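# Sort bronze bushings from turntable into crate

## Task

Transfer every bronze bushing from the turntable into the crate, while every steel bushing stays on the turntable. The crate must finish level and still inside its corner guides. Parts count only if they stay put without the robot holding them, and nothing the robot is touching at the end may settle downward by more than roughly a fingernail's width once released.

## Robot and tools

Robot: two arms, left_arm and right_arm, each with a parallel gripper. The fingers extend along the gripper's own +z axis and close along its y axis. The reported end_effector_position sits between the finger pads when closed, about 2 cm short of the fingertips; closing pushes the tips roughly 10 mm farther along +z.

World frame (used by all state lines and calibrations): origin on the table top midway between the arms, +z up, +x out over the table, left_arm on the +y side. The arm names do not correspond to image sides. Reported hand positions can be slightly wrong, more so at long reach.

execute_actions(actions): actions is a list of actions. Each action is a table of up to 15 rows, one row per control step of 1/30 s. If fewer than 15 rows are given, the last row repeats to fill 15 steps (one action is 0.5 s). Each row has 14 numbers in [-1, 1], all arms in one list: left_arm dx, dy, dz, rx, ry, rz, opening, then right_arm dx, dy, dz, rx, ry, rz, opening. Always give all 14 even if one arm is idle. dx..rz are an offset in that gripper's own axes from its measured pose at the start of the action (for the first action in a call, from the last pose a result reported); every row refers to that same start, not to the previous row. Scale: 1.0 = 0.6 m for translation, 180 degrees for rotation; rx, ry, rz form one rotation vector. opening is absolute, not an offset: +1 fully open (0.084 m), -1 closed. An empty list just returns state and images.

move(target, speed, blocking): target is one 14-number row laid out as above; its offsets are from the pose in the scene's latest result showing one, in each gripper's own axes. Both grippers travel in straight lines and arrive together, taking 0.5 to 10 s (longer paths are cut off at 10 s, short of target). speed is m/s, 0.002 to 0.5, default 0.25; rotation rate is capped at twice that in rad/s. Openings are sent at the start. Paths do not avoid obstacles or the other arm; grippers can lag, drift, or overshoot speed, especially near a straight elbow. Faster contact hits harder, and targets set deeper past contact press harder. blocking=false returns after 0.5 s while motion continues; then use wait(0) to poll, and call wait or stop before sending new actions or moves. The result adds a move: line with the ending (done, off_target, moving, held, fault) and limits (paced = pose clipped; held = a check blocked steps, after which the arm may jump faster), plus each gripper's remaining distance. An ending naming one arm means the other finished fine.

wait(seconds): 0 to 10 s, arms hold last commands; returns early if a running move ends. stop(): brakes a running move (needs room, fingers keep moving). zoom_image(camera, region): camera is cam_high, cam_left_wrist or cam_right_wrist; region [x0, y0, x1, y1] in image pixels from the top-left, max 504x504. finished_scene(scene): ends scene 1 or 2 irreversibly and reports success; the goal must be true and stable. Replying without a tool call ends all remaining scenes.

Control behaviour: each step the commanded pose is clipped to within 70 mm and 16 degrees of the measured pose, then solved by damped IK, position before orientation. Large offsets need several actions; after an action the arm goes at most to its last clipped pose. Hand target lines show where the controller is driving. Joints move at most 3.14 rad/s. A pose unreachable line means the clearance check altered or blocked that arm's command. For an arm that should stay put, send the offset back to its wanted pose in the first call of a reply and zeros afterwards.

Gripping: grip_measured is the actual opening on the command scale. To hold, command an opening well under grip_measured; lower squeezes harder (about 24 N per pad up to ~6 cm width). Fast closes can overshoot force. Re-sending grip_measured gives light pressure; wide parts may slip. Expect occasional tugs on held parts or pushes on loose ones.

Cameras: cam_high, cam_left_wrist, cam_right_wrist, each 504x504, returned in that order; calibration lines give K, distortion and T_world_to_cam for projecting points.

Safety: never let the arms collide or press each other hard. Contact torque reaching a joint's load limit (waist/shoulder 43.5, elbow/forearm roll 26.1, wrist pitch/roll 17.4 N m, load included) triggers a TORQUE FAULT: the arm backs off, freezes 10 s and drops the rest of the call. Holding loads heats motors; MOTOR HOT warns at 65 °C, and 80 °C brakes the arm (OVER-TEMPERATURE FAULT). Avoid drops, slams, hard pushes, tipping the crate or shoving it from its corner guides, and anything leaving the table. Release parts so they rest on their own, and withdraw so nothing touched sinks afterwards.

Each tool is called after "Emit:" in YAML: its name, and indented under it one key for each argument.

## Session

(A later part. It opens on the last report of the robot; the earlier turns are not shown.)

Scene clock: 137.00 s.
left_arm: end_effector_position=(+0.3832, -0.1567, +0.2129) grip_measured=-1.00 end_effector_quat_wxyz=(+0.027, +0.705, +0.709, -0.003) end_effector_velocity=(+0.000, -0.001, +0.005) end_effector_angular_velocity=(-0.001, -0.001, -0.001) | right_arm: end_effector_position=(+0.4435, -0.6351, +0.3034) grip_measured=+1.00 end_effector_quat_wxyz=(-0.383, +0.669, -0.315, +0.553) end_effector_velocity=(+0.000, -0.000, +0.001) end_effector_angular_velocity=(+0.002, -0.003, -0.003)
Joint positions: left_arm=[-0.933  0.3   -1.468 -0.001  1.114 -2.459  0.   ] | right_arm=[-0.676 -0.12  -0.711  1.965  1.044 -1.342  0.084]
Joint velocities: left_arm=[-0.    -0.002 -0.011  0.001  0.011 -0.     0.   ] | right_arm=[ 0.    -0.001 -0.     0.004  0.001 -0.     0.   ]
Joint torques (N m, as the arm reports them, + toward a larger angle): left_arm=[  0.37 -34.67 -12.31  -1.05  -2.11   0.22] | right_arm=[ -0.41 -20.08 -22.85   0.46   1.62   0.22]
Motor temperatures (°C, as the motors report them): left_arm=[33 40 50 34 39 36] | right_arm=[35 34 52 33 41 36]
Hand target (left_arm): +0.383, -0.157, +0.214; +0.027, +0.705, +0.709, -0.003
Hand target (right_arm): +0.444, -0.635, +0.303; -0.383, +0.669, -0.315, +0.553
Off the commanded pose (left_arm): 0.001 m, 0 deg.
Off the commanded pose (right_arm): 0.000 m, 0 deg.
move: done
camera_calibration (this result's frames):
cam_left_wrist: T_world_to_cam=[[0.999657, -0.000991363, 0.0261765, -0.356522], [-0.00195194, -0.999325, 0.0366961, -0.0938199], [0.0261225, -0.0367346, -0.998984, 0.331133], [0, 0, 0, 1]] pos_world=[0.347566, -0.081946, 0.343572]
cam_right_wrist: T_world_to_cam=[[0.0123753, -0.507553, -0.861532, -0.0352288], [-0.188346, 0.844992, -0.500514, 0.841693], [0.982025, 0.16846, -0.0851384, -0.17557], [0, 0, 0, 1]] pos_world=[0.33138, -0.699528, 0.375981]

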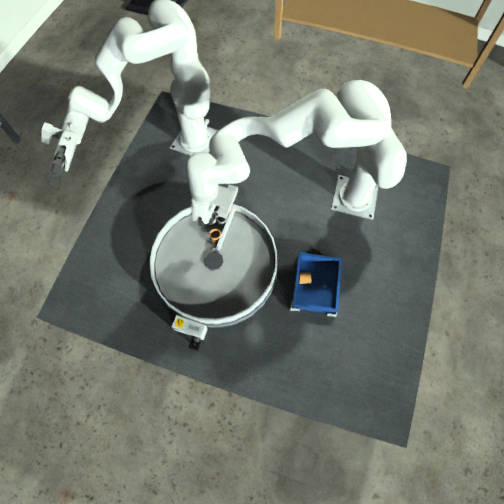

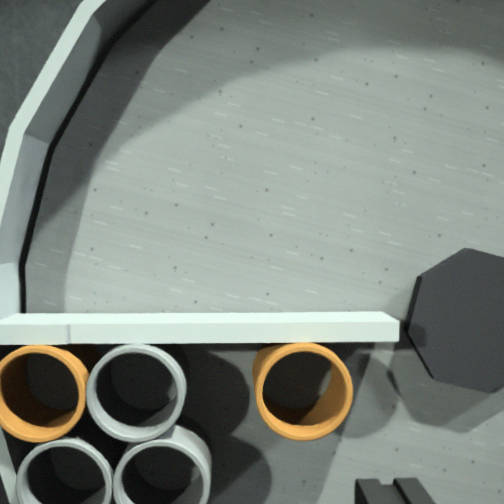

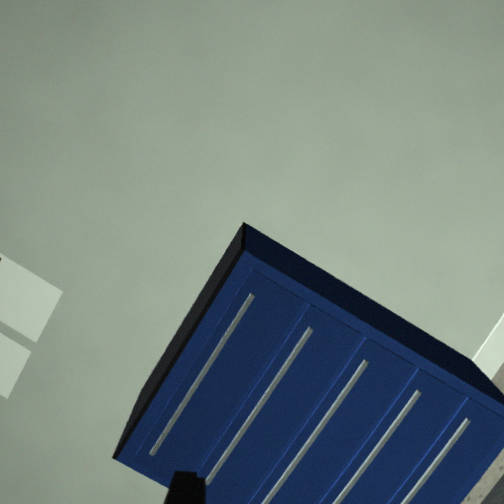

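Emit:
move:
  target: [0.029,-0.032,0.118,0.0083,0.0117,0,0.4,0,0,0,0,0,0,1]
  speed: 0.2

Emit:
wait:
  seconds: 6

Emit:
move:
  target: [0,0,0.07,0,0,0,0.4,0,0,0,0,0,0,1]
  speed: 0.05

Emit:
move:
  target: [0,0,0,0,0,0,-1,0,0,0,0,0,0,1]

Emit:
move:
  target: [0.018,0.0,-0.04,0.0055,0.006,0,-1,0,0,0,0,0,0,1]
  speed: 0.1

Emit:
move:
  target: [0,0,0,0,0,0,0.5,0,0,0,0,0,0,1]

Emit:
move:
  target: [0,0,0.064,0,0,0,0.5,0,0,0,0,0,0,1]
  speed: 0.07

Emit:
move:
  target: [0,0,0,0,0,0,-1,0,0,0,0,0,0,1]

Emit:
move:
  target: [0,0,-0.17,0,0,0,-1,0,0,0,0,0,0,1]
  speed: 0.12

Scene clock: 149.37 s.
left_arm: end_effector_position=(+0.3667, -0.1429, +0.1419) grip_measured=+0.39 end_effector_quat_wxyz=(+0.005, +0.705, +0.709, +0.001) end_effector_velocity=(-0.001, +0.001, -0.005) end_effector_angular_velocity=(+0.003, +0.003, -0.000) | right_arm: end_effector_position=(+0.4435, -0.6351, +0.3034) grip_measured=+1.00 end_effector_quat_wxyz=(-0.383, +0.669, -0.315, +0.553) end_effector_velocity=(+0.000, +0.000, -0.000) end_effector_angular_velocity=(+0.000, -0.001, +0.001)
Joint positions: left_arm=[-0.941  0.329 -1.31   0.003  0.97  -2.469  0.061] | right_arm=[-0.676 -0.12  -0.711  1.965  1.044 -1.342  0.084]
Joint velocities: left_arm=[-0.     0.003  0.009 -0.    -0.008 -0.     0.   ] | right_arm=[-0.     0.     0.    -0.     0.002 -0.    -0.   ]
Joint torques (N m, as the arm reports them, + toward a larger angle): left_arm=[  0.02 -33.47 -12.1   -1.59  -1.98   0.02] | right_arm=[ -0.87 -19.95 -22.83   0.62   1.51   0.24]
Motor temperatures (°C, as the motors report them): left_arm=[33 41 51 34 40 36] | right_arm=[35 34 52 33 41 36]
Hand target (left_arm): +0.366, -0.143, +0.141; +0.004, +0.705, +0.709, +0.001
Hand target (right_arm): +0.444, -0.635, +0.303; -0.383, +0.669, -0.315, +0.553
Off the commanded pose (left_arm): 0.001 m, 0 deg.
Off the commanded pose (right_arm): 0.000 m, 0 deg.
move: done
camera_calibration (this result's frames):
cam_left_wrist: T_world_to_cam=[[0.999998, -0.0015731, 0.00090766, -0.33471], [-0.00157457, -0.999997, 0.00161259, -0.0727724], [0.000905121, -0.00161402, -0.999998, 0.275513], [0, 0, 0, 1]] pos_world=[0.334345, -0.0728541, 0.275934]
cam_right_wrist: T_world_to_cam=[[0.0123753, -0.507553, -0.861532, -0.0352289], [-0.188346, 0.844992, -0.500514, 0.841693], [0.982025, 0.16846, -0.0851383, -0.175571], [0, 0, 0, 1]] pos_world=[0.33138, -0.699528, 0.375981]

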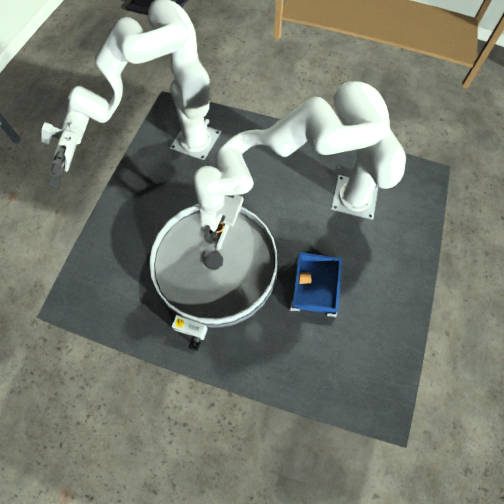

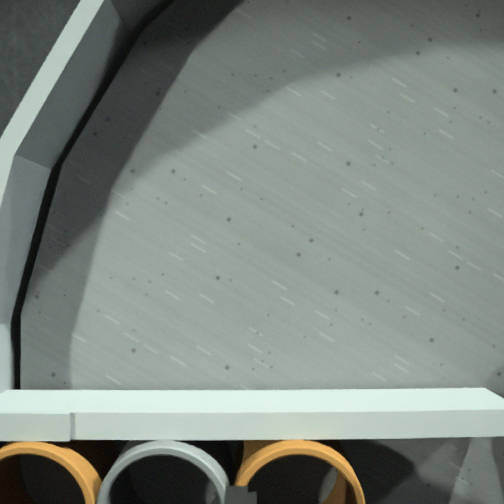

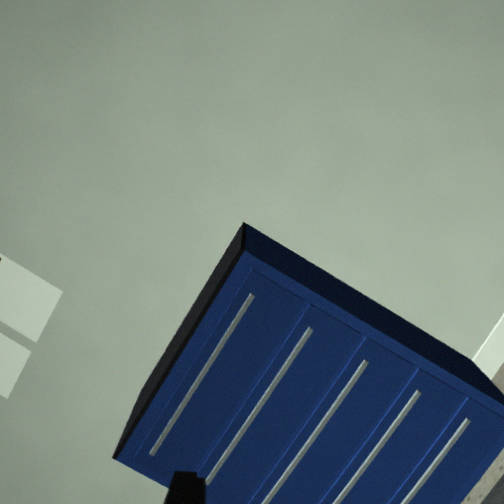

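Scene clock: 155.37 s.
left_arm: end_effector_position=(+0.3663, -0.1426, +0.1408) grip_measured=+0.39 end_effector_quat_wxyz=(+0.004, +0.705, +0.709, +0.001) end_effector_velocity=(+0.000, +0.001, -0.000) end_effector_angular_velocity=(+0.000, +0.001, +0.002) | right_arm: end_effector_position=(+0.4435, -0.6351, +0.3034) grip_measured=+1.00 end_effector_quat_wxyz=(-0.383, +0.669, -0.315, +0.553) end_effector_velocity=(-0.000, -0.000, +0.000) end_effector_angular_velocity=(-0.002, +0.002, -0.001)
Joint positions: left_arm=[-0.942  0.33  -1.308  0.003  0.969 -2.469  0.061] | right_arm=[-0.676 -0.12  -0.711  1.965  1.044 -1.342  0.084]
Joint velocities: left_arm=[ 0.001 -0.     0.001 -0.001 -0.    -0.001 -0.   ] | right_arm=[ 0.    -0.002  0.    -0.002 -0.003 -0.     0.   ]
Joint torques (N m, as the arm reports them, + toward a larger angle): left_arm=[  0.36 -34.08 -12.29  -1.01  -1.86   0.01] | right_arm=[ -0.84 -20.18 -22.76   0.58   1.66   0.32]
Motor temperatures (°C, as the motors report them): left_arm=[33 41 51 34 40 36] | right_arm=[35 34 52 33 41 36]
Hand target (left_arm): +0.366, -0.143, +0.141; +0.004, +0.705, +0.709, +0.001
Hand target (right_arm): +0.444, -0.635, +0.303; -0.383, +0.669, -0.315, +0.553
Off the commanded pose (left_arm): 0.000 m, 0 deg.
Off the commanded pose (right_arm): 0.000 m, 0 deg.
wait: 6.00 s; at rest by 0.17 s
camera_calibration (this result's frames):
cam_left_wrist: T_world_to_cam=[[0.999999, -0.00160978, -0.000211165, -0.334199], [-0.00160974, -0.999999, 0.000199238, -0.072175], [-0.000211485, -0.000198898, -1, 0.275094], [0, 0, 0, 1]] pos_world=[0.33414, -0.0726581, 0.275038]
cam_right_wrist: T_world_to_cam=[[0.0123752, -0.507553, -0.861532, -0.0352287], [-0.188346, 0.844992, -0.500514, 0.841693], [0.982025, 0.16846, -0.0851384, -0.17557], [0, 0, 0, 1]] pos_world=[0.33138, -0.699528, 0.375981]

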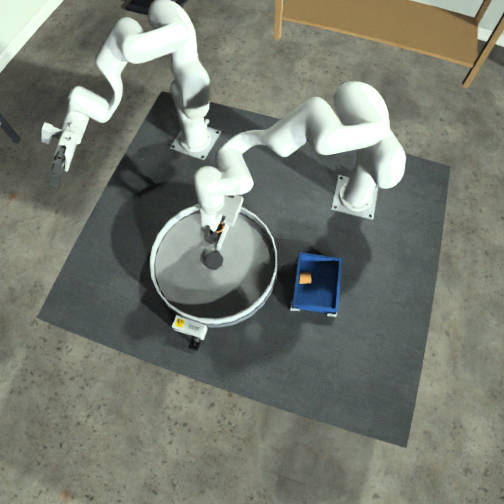

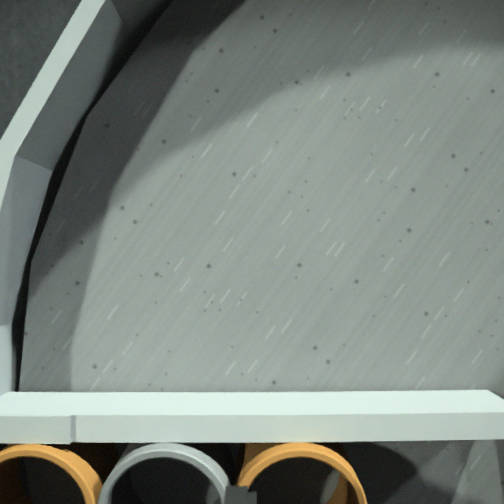

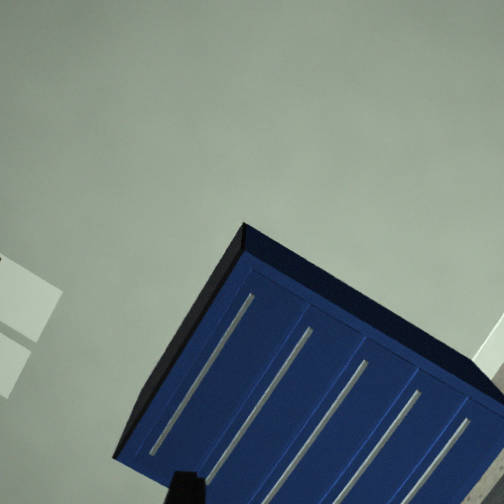

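Scene clock: 156.50 s.
left_arm: end_effector_position=(+0.3704, -0.1476, +0.1088) grip_measured=+0.40 end_effector_quat_wxyz=(+0.015, +0.705, +0.709, -0.001) end_effector_velocity=(+0.000, +0.001, -0.000) end_effector_angular_velocity=(+0.002, -0.001, -0.000) | right_arm: end_effector_position=(+0.4435, -0.6351, +0.3034) grip_measured=+1.00 end_effector_quat_wxyz=(-0.383, +0.669, -0.315, +0.553) end_effector_velocity=(-0.000, -0.000, +0.001) end_effector_angular_velocity=(-0.002, -0.000, -0.001)
Joint positions: left_arm=[-0.941  0.381 -1.277  0.002  0.867 -2.469  0.061] | right_arm=[-0.676 -0.12  -0.711  1.965  1.044 -1.342  0.084]
Joint velocities: left_arm=[ 0.001 -0.001  0.001  0.003  0.    -0.001 -0.   ] | right_arm=[-0.    -0.002 -0.    -0.    -0.002  0.     0.   ]
Joint torques (N m, as the arm reports them, + toward a larger angle): left_arm=[-0.23 -5.29  0.21 -0.67  0.49 -0.18] | right_arm=[ -0.82 -20.27 -22.71   0.64   1.6    0.14]
Motor temperatures (°C, as the motors report them): left_arm=[33 41 51 34 40 36] | right_arm=[35 34 52 33 41 36]
Hand target (left_arm): +0.367, -0.143, +0.099; +0.004, +0.705, +0.709, +0.001
Hand target (right_arm): +0.444, -0.635, +0.303; -0.383, +0.669, -0.315, +0.553
Off the commanded pose (left_arm): 0.012 m, 1 deg.
Off the commanded pose (right_arm): 0.000 m, 0 deg.
move: off_target (left_arm)
camera_calibration (this result's frames):
cam_left_wrist: T_world_to_cam=[[0.999914, -0.0012965, 0.0130285, -0.339695], [-0.00151982, -0.999852, 0.017145, -0.0790854], [0.0130043, -0.0171633, -0.999768, 0.235619], [0, 0, 0, 1]] pos_world=[0.336482, -0.0754701, 0.241346]
cam_right_wrist: T_world_to_cam=[[0.0123753, -0.507553, -0.861532, -0.0352287], [-0.188346, 0.844992, -0.500514, 0.841693], [0.982025, 0.16846, -0.0851384, -0.17557], [0, 0, 0, 1]] pos_world=[0.33138, -0.699528, 0.375981]

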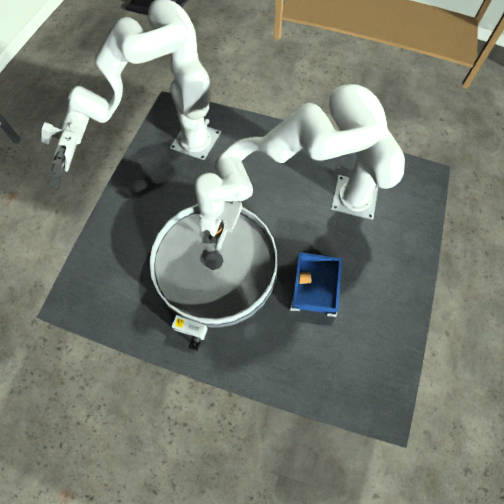

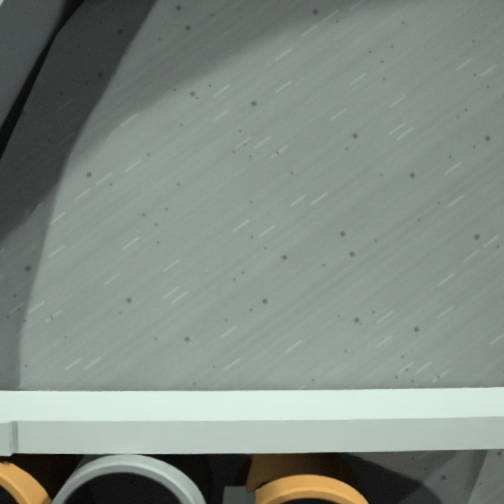

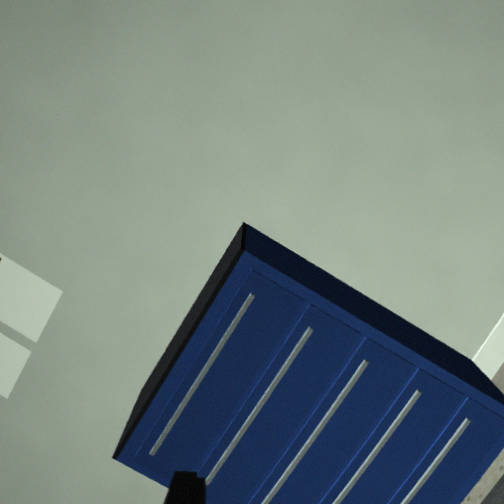

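Scene clock: 157.13 s.
left_arm: end_effector_position=(+0.3720, -0.1490, +0.1125) grip_measured=-1.00 end_effector_quat_wxyz=(+0.019, +0.705, +0.709, -0.001) end_effector_velocity=(-0.001, -0.001, +0.000) end_effector_angular_velocity=(-0.002, +0.000, -0.002) | right_arm: end_effector_position=(+0.4435, -0.6351, +0.3034) grip_measured=+1.00 end_effector_quat_wxyz=(-0.383, +0.669, -0.315, +0.553) end_effector_velocity=(-0.000, +0.000, +0.000) end_effector_angular_velocity=(-0.000, +0.000, +0.000)
Joint positions: left_arm=[-0.941  0.377 -1.281  0.003  0.867 -2.469  0.   ] | right_arm=[-0.676 -0.12  -0.711  1.965  1.044 -1.342  0.084]
Joint velocities: left_arm=[-0.002 -0.    -0.001 -0.002 -0.     0.001  0.   ] | right_arm=[ 0.    -0.001 -0.    -0.    -0.     0.    -0.   ]
Joint torques (N m, as the arm reports them, + toward a larger angle): left_arm=[ -0.39 -10.45  -1.77  -1.37   0.18   0.09] | right_arm=[ -0.84 -20.25 -22.79   0.66   1.67   0.09]
Motor temperatures (°C, as the motors report them): left_arm=[33 41 51 34 39 36] | right_arm=[35 34 52 33 41 36]
Hand target (left_arm): +0.370, -0.148, +0.109; +0.015, +0.705, +0.709, -0.001
Hand target (right_arm): +0.444, -0.635, +0.303; -0.383, +0.669, -0.315, +0.553
Off the commanded pose (left_arm): 0.004 m, 0 deg.
Off the commanded pose (right_arm): 0.000 m, 0 deg.
move: off_target (left_arm)
camera_calibration (this result's frames):
cam_left_wrist: T_world_to_cam=[[0.999834, -0.000993165, 0.0181944, -0.34183], [-0.00141059, -0.999736, 0.0229439, -0.0812399], [0.0181668, -0.0229658, -0.999571, 0.236543], [0, 0, 0, 1]] pos_world=[0.337362, -0.0761255, 0.244525]
cam_right_wrist: T_world_to_cam=[[0.0123752, -0.507553, -0.861532, -0.0352287], [-0.188346, 0.844992, -0.500514, 0.841693], [0.982025, 0.16846, -0.0851384, -0.17557], [0, 0, 0, 1]] pos_world=[0.33138, -0.699528, 0.375981]

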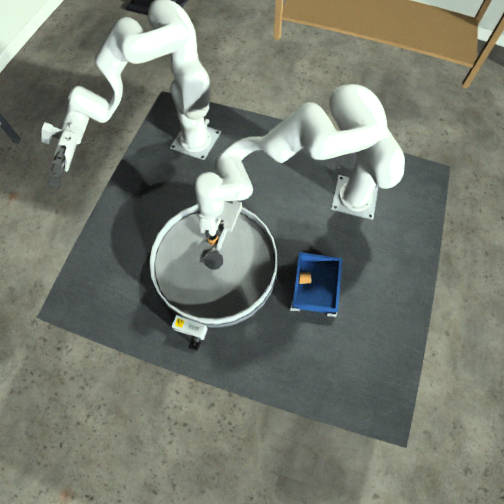

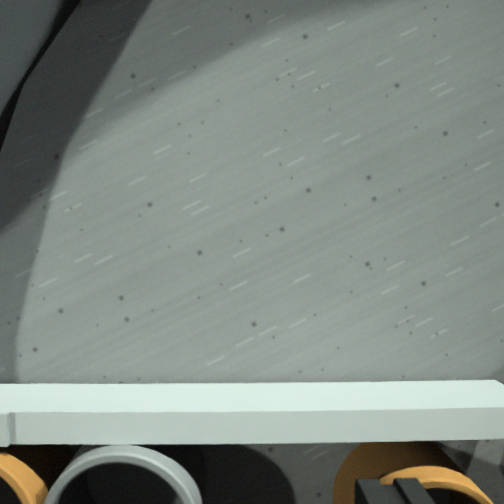

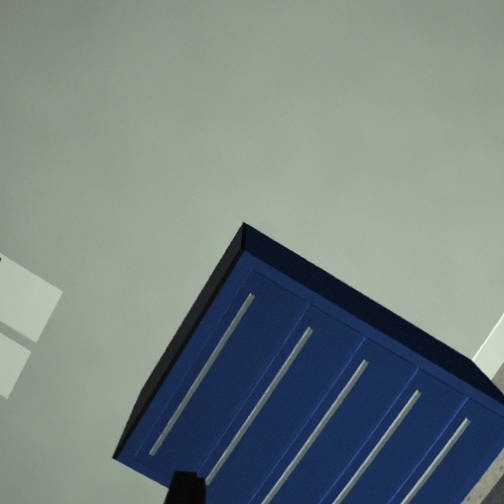

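Scene clock: 157.97 s.
left_arm: end_effector_position=(+0.3711, -0.1373, +0.1354) grip_measured=-1.00 end_effector_quat_wxyz=(+0.005, +0.705, +0.709, -0.000) end_effector_velocity=(+0.001, -0.002, +0.005) end_effector_angular_velocity=(-0.005, -0.005, -0.001) | right_arm: end_effector_position=(+0.4435, -0.6351, +0.3034) grip_measured=+1.00 end_effector_quat_wxyz=(-0.383, +0.669, -0.315, +0.553) end_effector_velocity=(-0.000, -0.000, -0.000) end_effector_angular_velocity=(-0.002, +0.002, -0.001)
Joint positions: left_arm=[-0.928  0.332 -1.294  0.001  0.951 -2.455  0.   ] | right_arm=[-0.676 -0.12  -0.711  1.965  1.044 -1.342  0.084]
Joint velocities: left_arm=[-0.    -0.005 -0.006  0.     0.004  0.     0.   ] | right_arm=[-0.    -0.001  0.    -0.001 -0.002 -0.001  0.   ]
Joint torques (N m, as the arm reports them, + toward a larger angle): left_arm=[  0.2  -33.43 -11.78  -1.29  -2.06   0.  ] | right_arm=[ -0.5  -20.09 -22.75   0.74   1.56   0.22]
Motor temperatures (°C, as the motors report them): left_arm=[33 41 51 34 39 36] | right_arm=[35 34 52 33 41 36]
Hand target (left_arm): +0.371, -0.137, +0.136; +0.006, +0.705, +0.709, -0.000
Hand target (right_arm): +0.444, -0.635, +0.303; -0.383, +0.669, -0.315, +0.553
Off the commanded pose (left_arm): 0.001 m, 0 deg.
Off the commanded pose (right_arm): 0.000 m, 0 deg.
move: done
camera_calibration (this result's frames):
cam_left_wrist: T_world_to_cam=[[0.999999, -0.0011596, -0.0000753131, -0.338914], [-0.00115936, -0.999995, 0.00301292, -0.0674141], [-0.0000788065, -0.00301283, -0.999995, 0.269248], [0, 0, 0, 1]] pos_world=[0.338857, -0.0669956, 0.269425]
cam_right_wrist: T_world_to_cam=[[0.0123752, -0.507553, -0.861532, -0.0352287], [-0.188346, 0.844992, -0.500514, 0.841693], [0.982025, 0.16846, -0.0851384, -0.175571], [0, 0, 0, 1]] pos_world=[0.33138, -0.699528, 0.375981]

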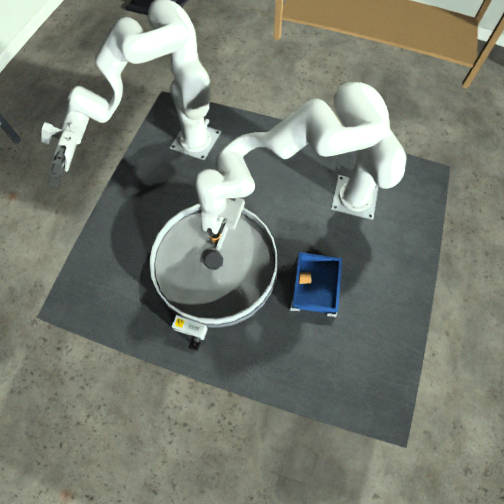

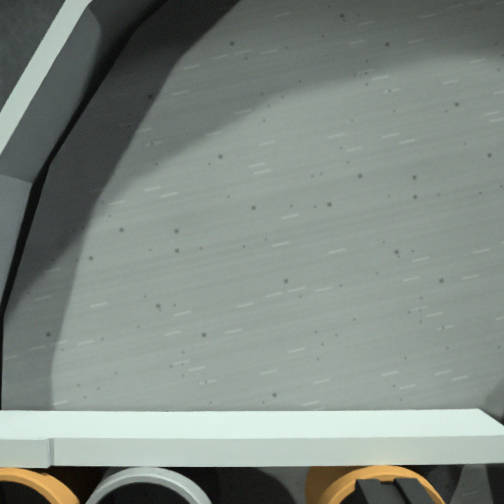

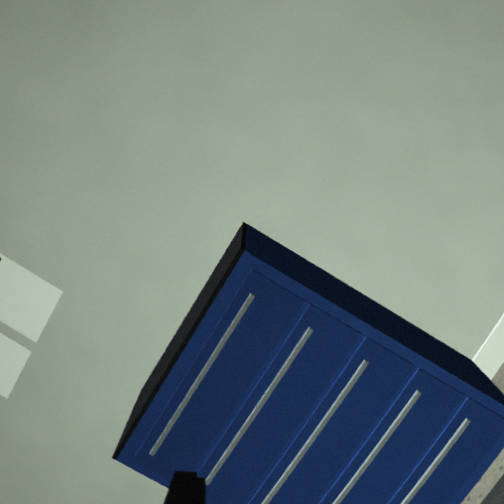

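Scene clock: 158.57 s.
left_arm: end_effector_position=(+0.3711, -0.1372, +0.1354) grip_measured=+0.49 end_effector_quat_wxyz=(+0.005, +0.705, +0.709, -0.000) end_effector_velocity=(-0.000, -0.000, -0.000) end_effector_angular_velocity=(-0.000, -0.000, -0.002) | right_arm: end_effector_position=(+0.4435, -0.6351, +0.3034) grip_measured=+1.00 end_effector_quat_wxyz=(-0.383, +0.669, -0.315, +0.553) end_effector_velocity=(+0.000, -0.000, +0.000) end_effector_angular_velocity=(-0.000, -0.001, -0.000)
Joint positions: left_arm=[-0.928  0.332 -1.294  0.001  0.951 -2.455  0.065] | right_arm=[-0.676 -0.12  -0.711  1.965  1.044 -1.342  0.084]
Joint velocities: left_arm=[-0.001 -0.     0.    -0.    -0.001  0.001  0.   ] | right_arm=[ 0.    -0.     0.     0.001  0.    -0.001 -0.   ]
Joint torques (N m, as the arm reports them, + toward a larger angle): left_arm=[ -0.06 -34.18 -11.98  -1.24  -2.13  -0.1 ] | right_arm=[ -0.59 -20.3  -22.78   0.7    1.69   0.2 ]
Motor temperatures (°C, as the motors report them): left_arm=[33 41 51 34 39 36] | right_arm=[35 34 52 33 41 36]
Hand target (left_arm): +0.371, -0.137, +0.135; +0.005, +0.705, +0.709, -0.000
Hand target (right_arm): +0.444, -0.635, +0.303; -0.383, +0.669, -0.315, +0.553
Off the commanded pose (left_arm): 0.000 m, 0 deg.
Off the commanded pose (right_arm): 0.000 m, 0 deg.
move: done
camera_calibration (this result's frames):
cam_left_wrist: T_world_to_cam=[[0.999999, -0.00116191, -0.000105716, -0.338902], [-0.00116159, -0.999995, 0.002976, -0.0674001], [-0.000109173, -0.00297587, -0.999996, 0.269243], [0, 0, 0, 1]] pos_world=[0.338853, -0.0669923, 0.269406]
cam_right_wrist: T_world_to_cam=[[0.0123751, -0.507552, -0.861532, -0.0352286], [-0.188346, 0.844992, -0.500514, 0.841693], [0.982025, 0.16846, -0.0851384, -0.17557], [0, 0, 0, 1]] pos_world=[0.33138, -0.699528, 0.375981]

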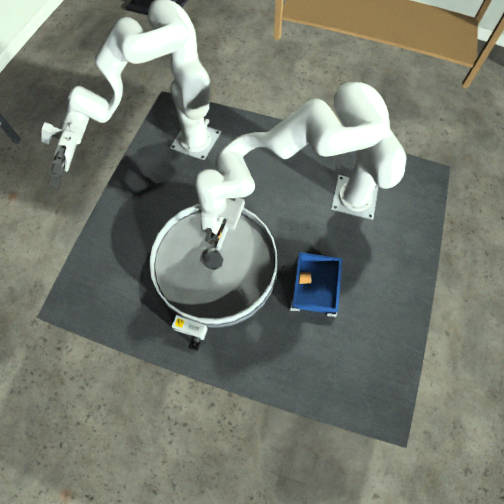

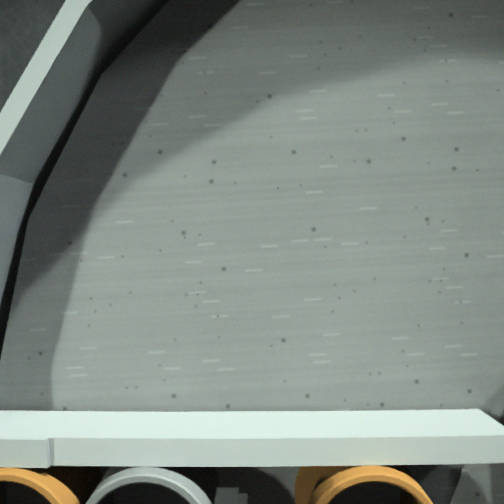

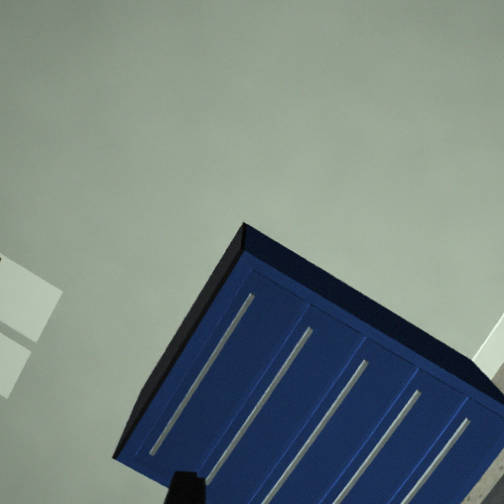

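Scene clock: 159.47 s.
left_arm: end_effector_position=(+0.3730, -0.1397, +0.1020) grip_measured=+0.50 end_effector_quat_wxyz=(+0.010, +0.705, +0.709, -0.001) end_effector_velocity=(-0.000, +0.001, -0.004) end_effector_angular_velocity=(+0.002, +0.001, +0.001) | right_arm: end_effector_position=(+0.4435, -0.6351, +0.3034) grip_measured=+1.00 end_effector_quat_wxyz=(-0.383, +0.669, -0.315, +0.553) end_effector_velocity=(+0.000, +0.000, -0.001) end_effector_angular_velocity=(-0.001, +0.001, +0.001)
Joint positions: left_arm=[-0.928  0.384 -1.263  0.     0.858 -2.455  0.065] | right_arm=[-0.676 -0.12  -0.711  1.965  1.044 -1.342  0.084]
Joint velocities: left_arm=[ 0.001  0.005  0.004  0.    -0.006 -0.     0.001] | right_arm=[-0.     0.001 -0.001 -0.001  0.    -0.001  0.   ]
Joint torques (N m, as the arm reports them, + toward a larger angle): left_arm=[  0.56 -14.22  -5.01  -0.95  -2.51  -0.02] | right_arm=[ -0.66 -19.94 -23.11   0.55   1.58   0.18]
Motor temperatures (°C, as the motors report them): left_arm=[33 41 51 34 39 36] | right_arm=[35 34 52 33 41 36]
Hand target (left_arm): +0.371, -0.138, +0.097; +0.005, +0.705, +0.709, -0.000
Hand target (right_arm): +0.444, -0.635, +0.303; -0.383, +0.669, -0.315, +0.553
Off the commanded pose (left_arm): 0.006 m, 1 deg.
Off the commanded pose (right_arm): 0.000 m, 0 deg.
move: off_target (left_arm)
camera_calibration (this result's frames):
cam_left_wrist: T_world_to_cam=[[0.999981, -0.00128063, 0.0060337, -0.341531], [-0.00134384, -0.999944, 0.0104824, -0.0704759], [0.00601994, -0.0104903, -0.999927, 0.232482], [0, 0, 0, 1]] pos_world=[0.34003, -0.0684705, 0.235264]
cam_right_wrist: T_world_to_cam=[[0.0123753, -0.507553, -0.861532, -0.0352288], [-0.188346, 0.844992, -0.500514, 0.841693], [0.982025, 0.16846, -0.0851383, -0.17557], [0, 0, 0, 1]] pos_world=[0.33138, -0.699528, 0.375981]

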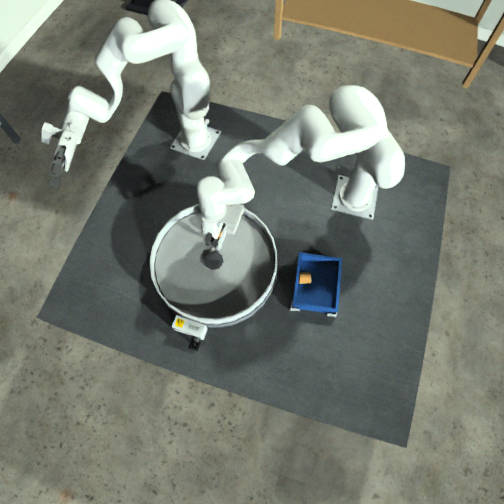

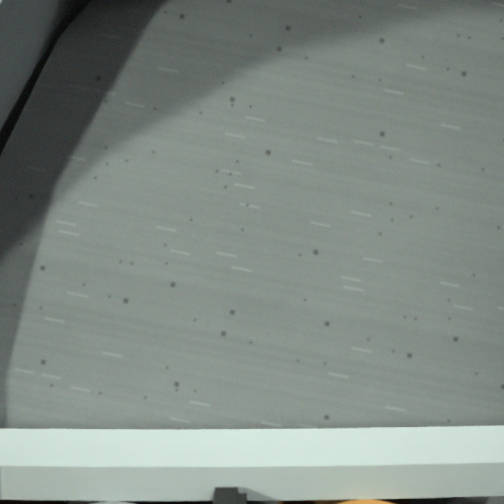

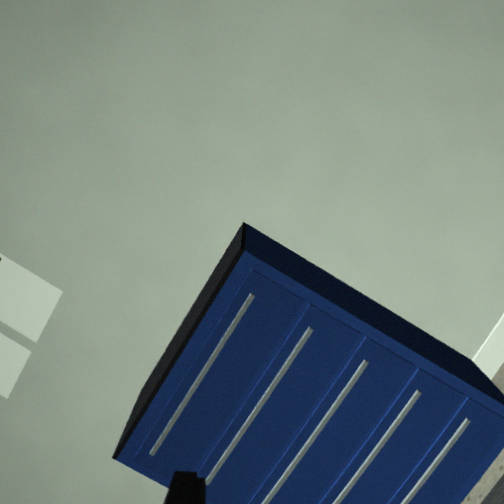

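Scene clock: 159.97 s.
left_arm: end_effector_position=(+0.3722, -0.1421, +0.1011) grip_measured=-0.15 end_effector_quat_wxyz=(+0.012, +0.706, +0.708, -0.002) end_effector_velocity=(+0.002, +0.001, +0.001) end_effector_angular_velocity=(-0.005, -0.005, +0.002) | right_arm: end_effector_position=(+0.4435, -0.6351, +0.3034) grip_measured=+1.00 end_effector_quat_wxyz=(-0.383, +0.669, -0.315, +0.553) end_effector_velocity=(+0.000, +0.000, +0.000) end_effector_angular_velocity=(+0.001, -0.000, +0.001)
Joint positions: left_arm=[-0.932  0.387 -1.263 -0.001  0.852 -2.455  0.038] | right_arm=[-0.676 -0.12  -0.711  1.965  1.044 -1.342  0.084]
Joint velocities: left_arm=[ 0.003 -0.006  0.006  0.002 -0.007 -0.    -0.   ] | right_arm=[ 0.     0.    -0.    -0.     0.001  0.001 -0.   ]
Joint torques (N m, as the arm reports them, + toward a larger angle): left_arm=[ 11.94 -33.93  -4.1    2.41   6.41   0.14] | right_arm=[ -0.61 -19.94 -22.81   0.75   1.63   0.21]
Motor temperatures (°C, as the motors report them): left_arm=[33 41 50 34 40 36] | right_arm=[35 34 52 33 41 36]
Hand target (left_arm): +0.373, -0.140, +0.102; +0.010, +0.705, +0.709, -0.001
Hand target (right_arm): +0.444, -0.635, +0.303; -0.383, +0.669, -0.315, +0.553
Off the commanded pose (left_arm): 0.003 m, 0 deg.
Off the commanded pose (right_arm): 0.000 m, 0 deg.
move: done
camera_calibration (this result's frames):
cam_left_wrist: T_world_to_cam=[[0.999965, -0.00363658, 0.00753494, -0.341126], [-0.00374479, -0.999889, 0.014397, -0.0723253], [0.00748175, -0.0144247, -0.999868, 0.230459], [0, 0, 0, 1]] pos_world=[0.339119, -0.0702335, 0.23404]
cam_right_wrist: T_world_to_cam=[[0.0123754, -0.507553, -0.861532, -0.0352288], [-0.188346, 0.844992, -0.500514, 0.841693], [0.982025, 0.16846, -0.0851383, -0.17557], [0, 0, 0, 1]] pos_world=[0.33138, -0.699528, 0.375981]

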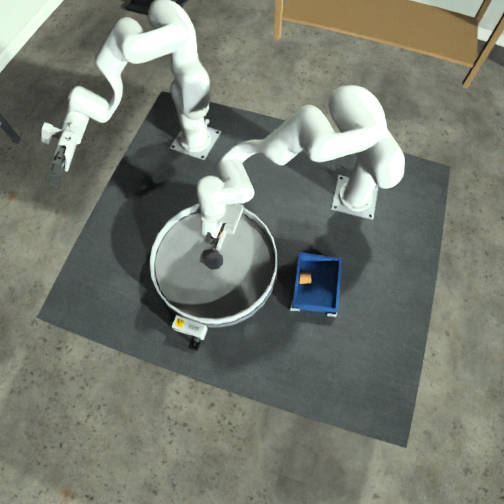

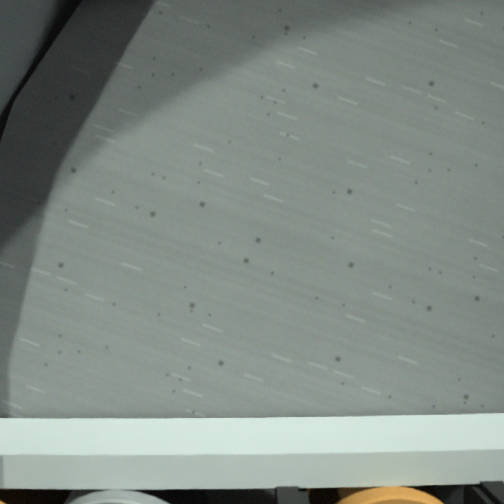

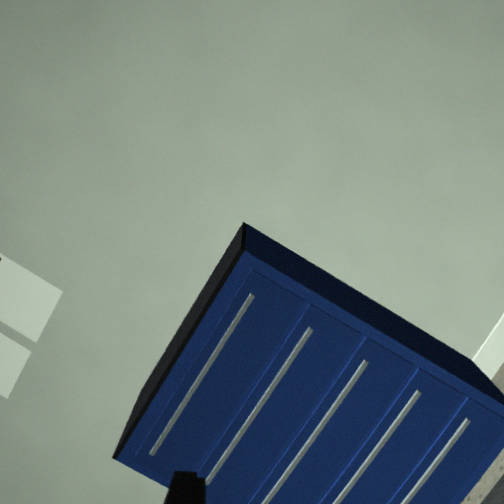

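Scene clock: 161.20 s.
left_arm: end_effector_position=(+0.3705, -0.1396, +0.2021) grip_measured=-0.15 end_effector_quat_wxyz=(+0.011, +0.706, +0.708, -0.001) end_effector_velocity=(+0.000, -0.000, +0.003) end_effector_angular_velocity=(-0.000, +0.000, -0.000) | right_arm: end_effector_position=(+0.4435, -0.6351, +0.3034) grip_measured=+1.00 end_effector_quat_wxyz=(-0.383, +0.669, -0.315, +0.553) end_effector_velocity=(+0.000, -0.000, -0.000) end_effector_angular_velocity=(+0.001, +0.000, -0.000)
Joint positions: left_arm=[-0.931  0.258 -1.386 -0.001  1.105 -2.455  0.038] | right_arm=[-0.676 -0.12  -0.711  1.965  1.044 -1.342  0.084]
Joint velocities: left_arm=[ 0.001 -0.001 -0.007 -0.     0.009  0.001  0.   ] | right_arm=[-0.  0.  0.  0.  0.  0. -0.]
Joint torques (N m, as the arm reports them, + toward a larger angle): left_arm=[  0.3  -33.68 -12.38  -1.41  -2.48   0.09] | right_arm=[ -0.8  -19.91 -22.65   0.68   1.71   0.22]
Motor temperatures (°C, as the motors report them): left_arm=[33 41 50 34 40 36] | right_arm=[35 34 52 33 41 36]
Hand target (left_arm): +0.371, -0.140, +0.203; +0.012, +0.706, +0.708, -0.002
Hand target (right_arm): +0.444, -0.635, +0.303; -0.383, +0.669, -0.315, +0.553
Off the commanded pose (left_arm): 0.001 m, 0 deg.
Off the commanded pose (right_arm): 0.000 m, 0 deg.
move: done
camera_calibration (this result's frames):
cam_left_wrist: T_world_to_cam=[[0.999972, -0.00327913, 0.00679036, -0.340013], [-0.00336811, -0.999908, 0.013133, -0.0711377], [0.00674667, -0.0131554, -0.999891, 0.331973], [0, 0, 0, 1]] pos_world=[0.337524, -0.0678788, 0.33518]
cam_right_wrist: T_world_to_cam=[[0.0123754, -0.507553, -0.861532, -0.0352287], [-0.188346, 0.844992, -0.500514, 0.841693], [0.982025, 0.16846, -0.0851382, -0.17557], [0, 0, 0, 1]] pos_world=[0.33138, -0.699528, 0.375981]

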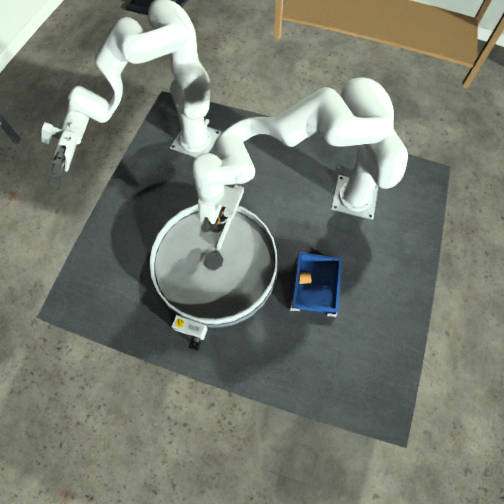

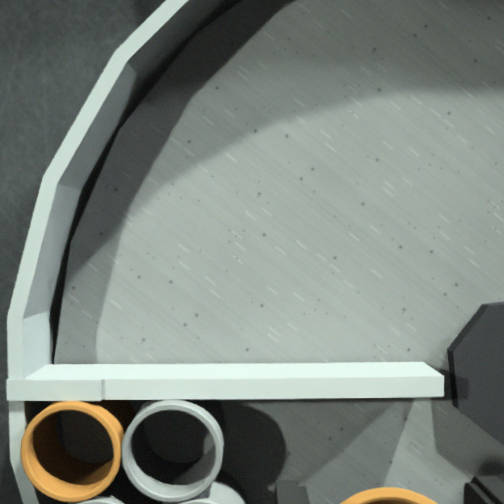

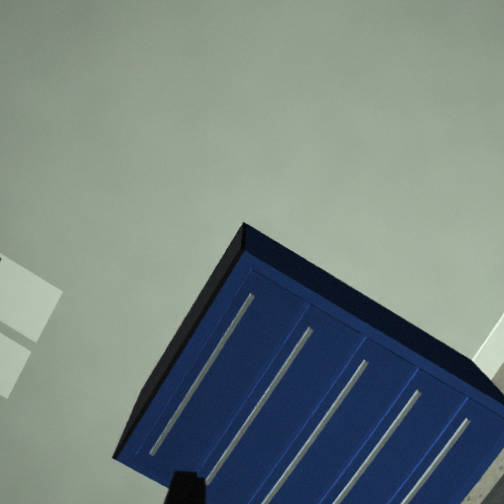

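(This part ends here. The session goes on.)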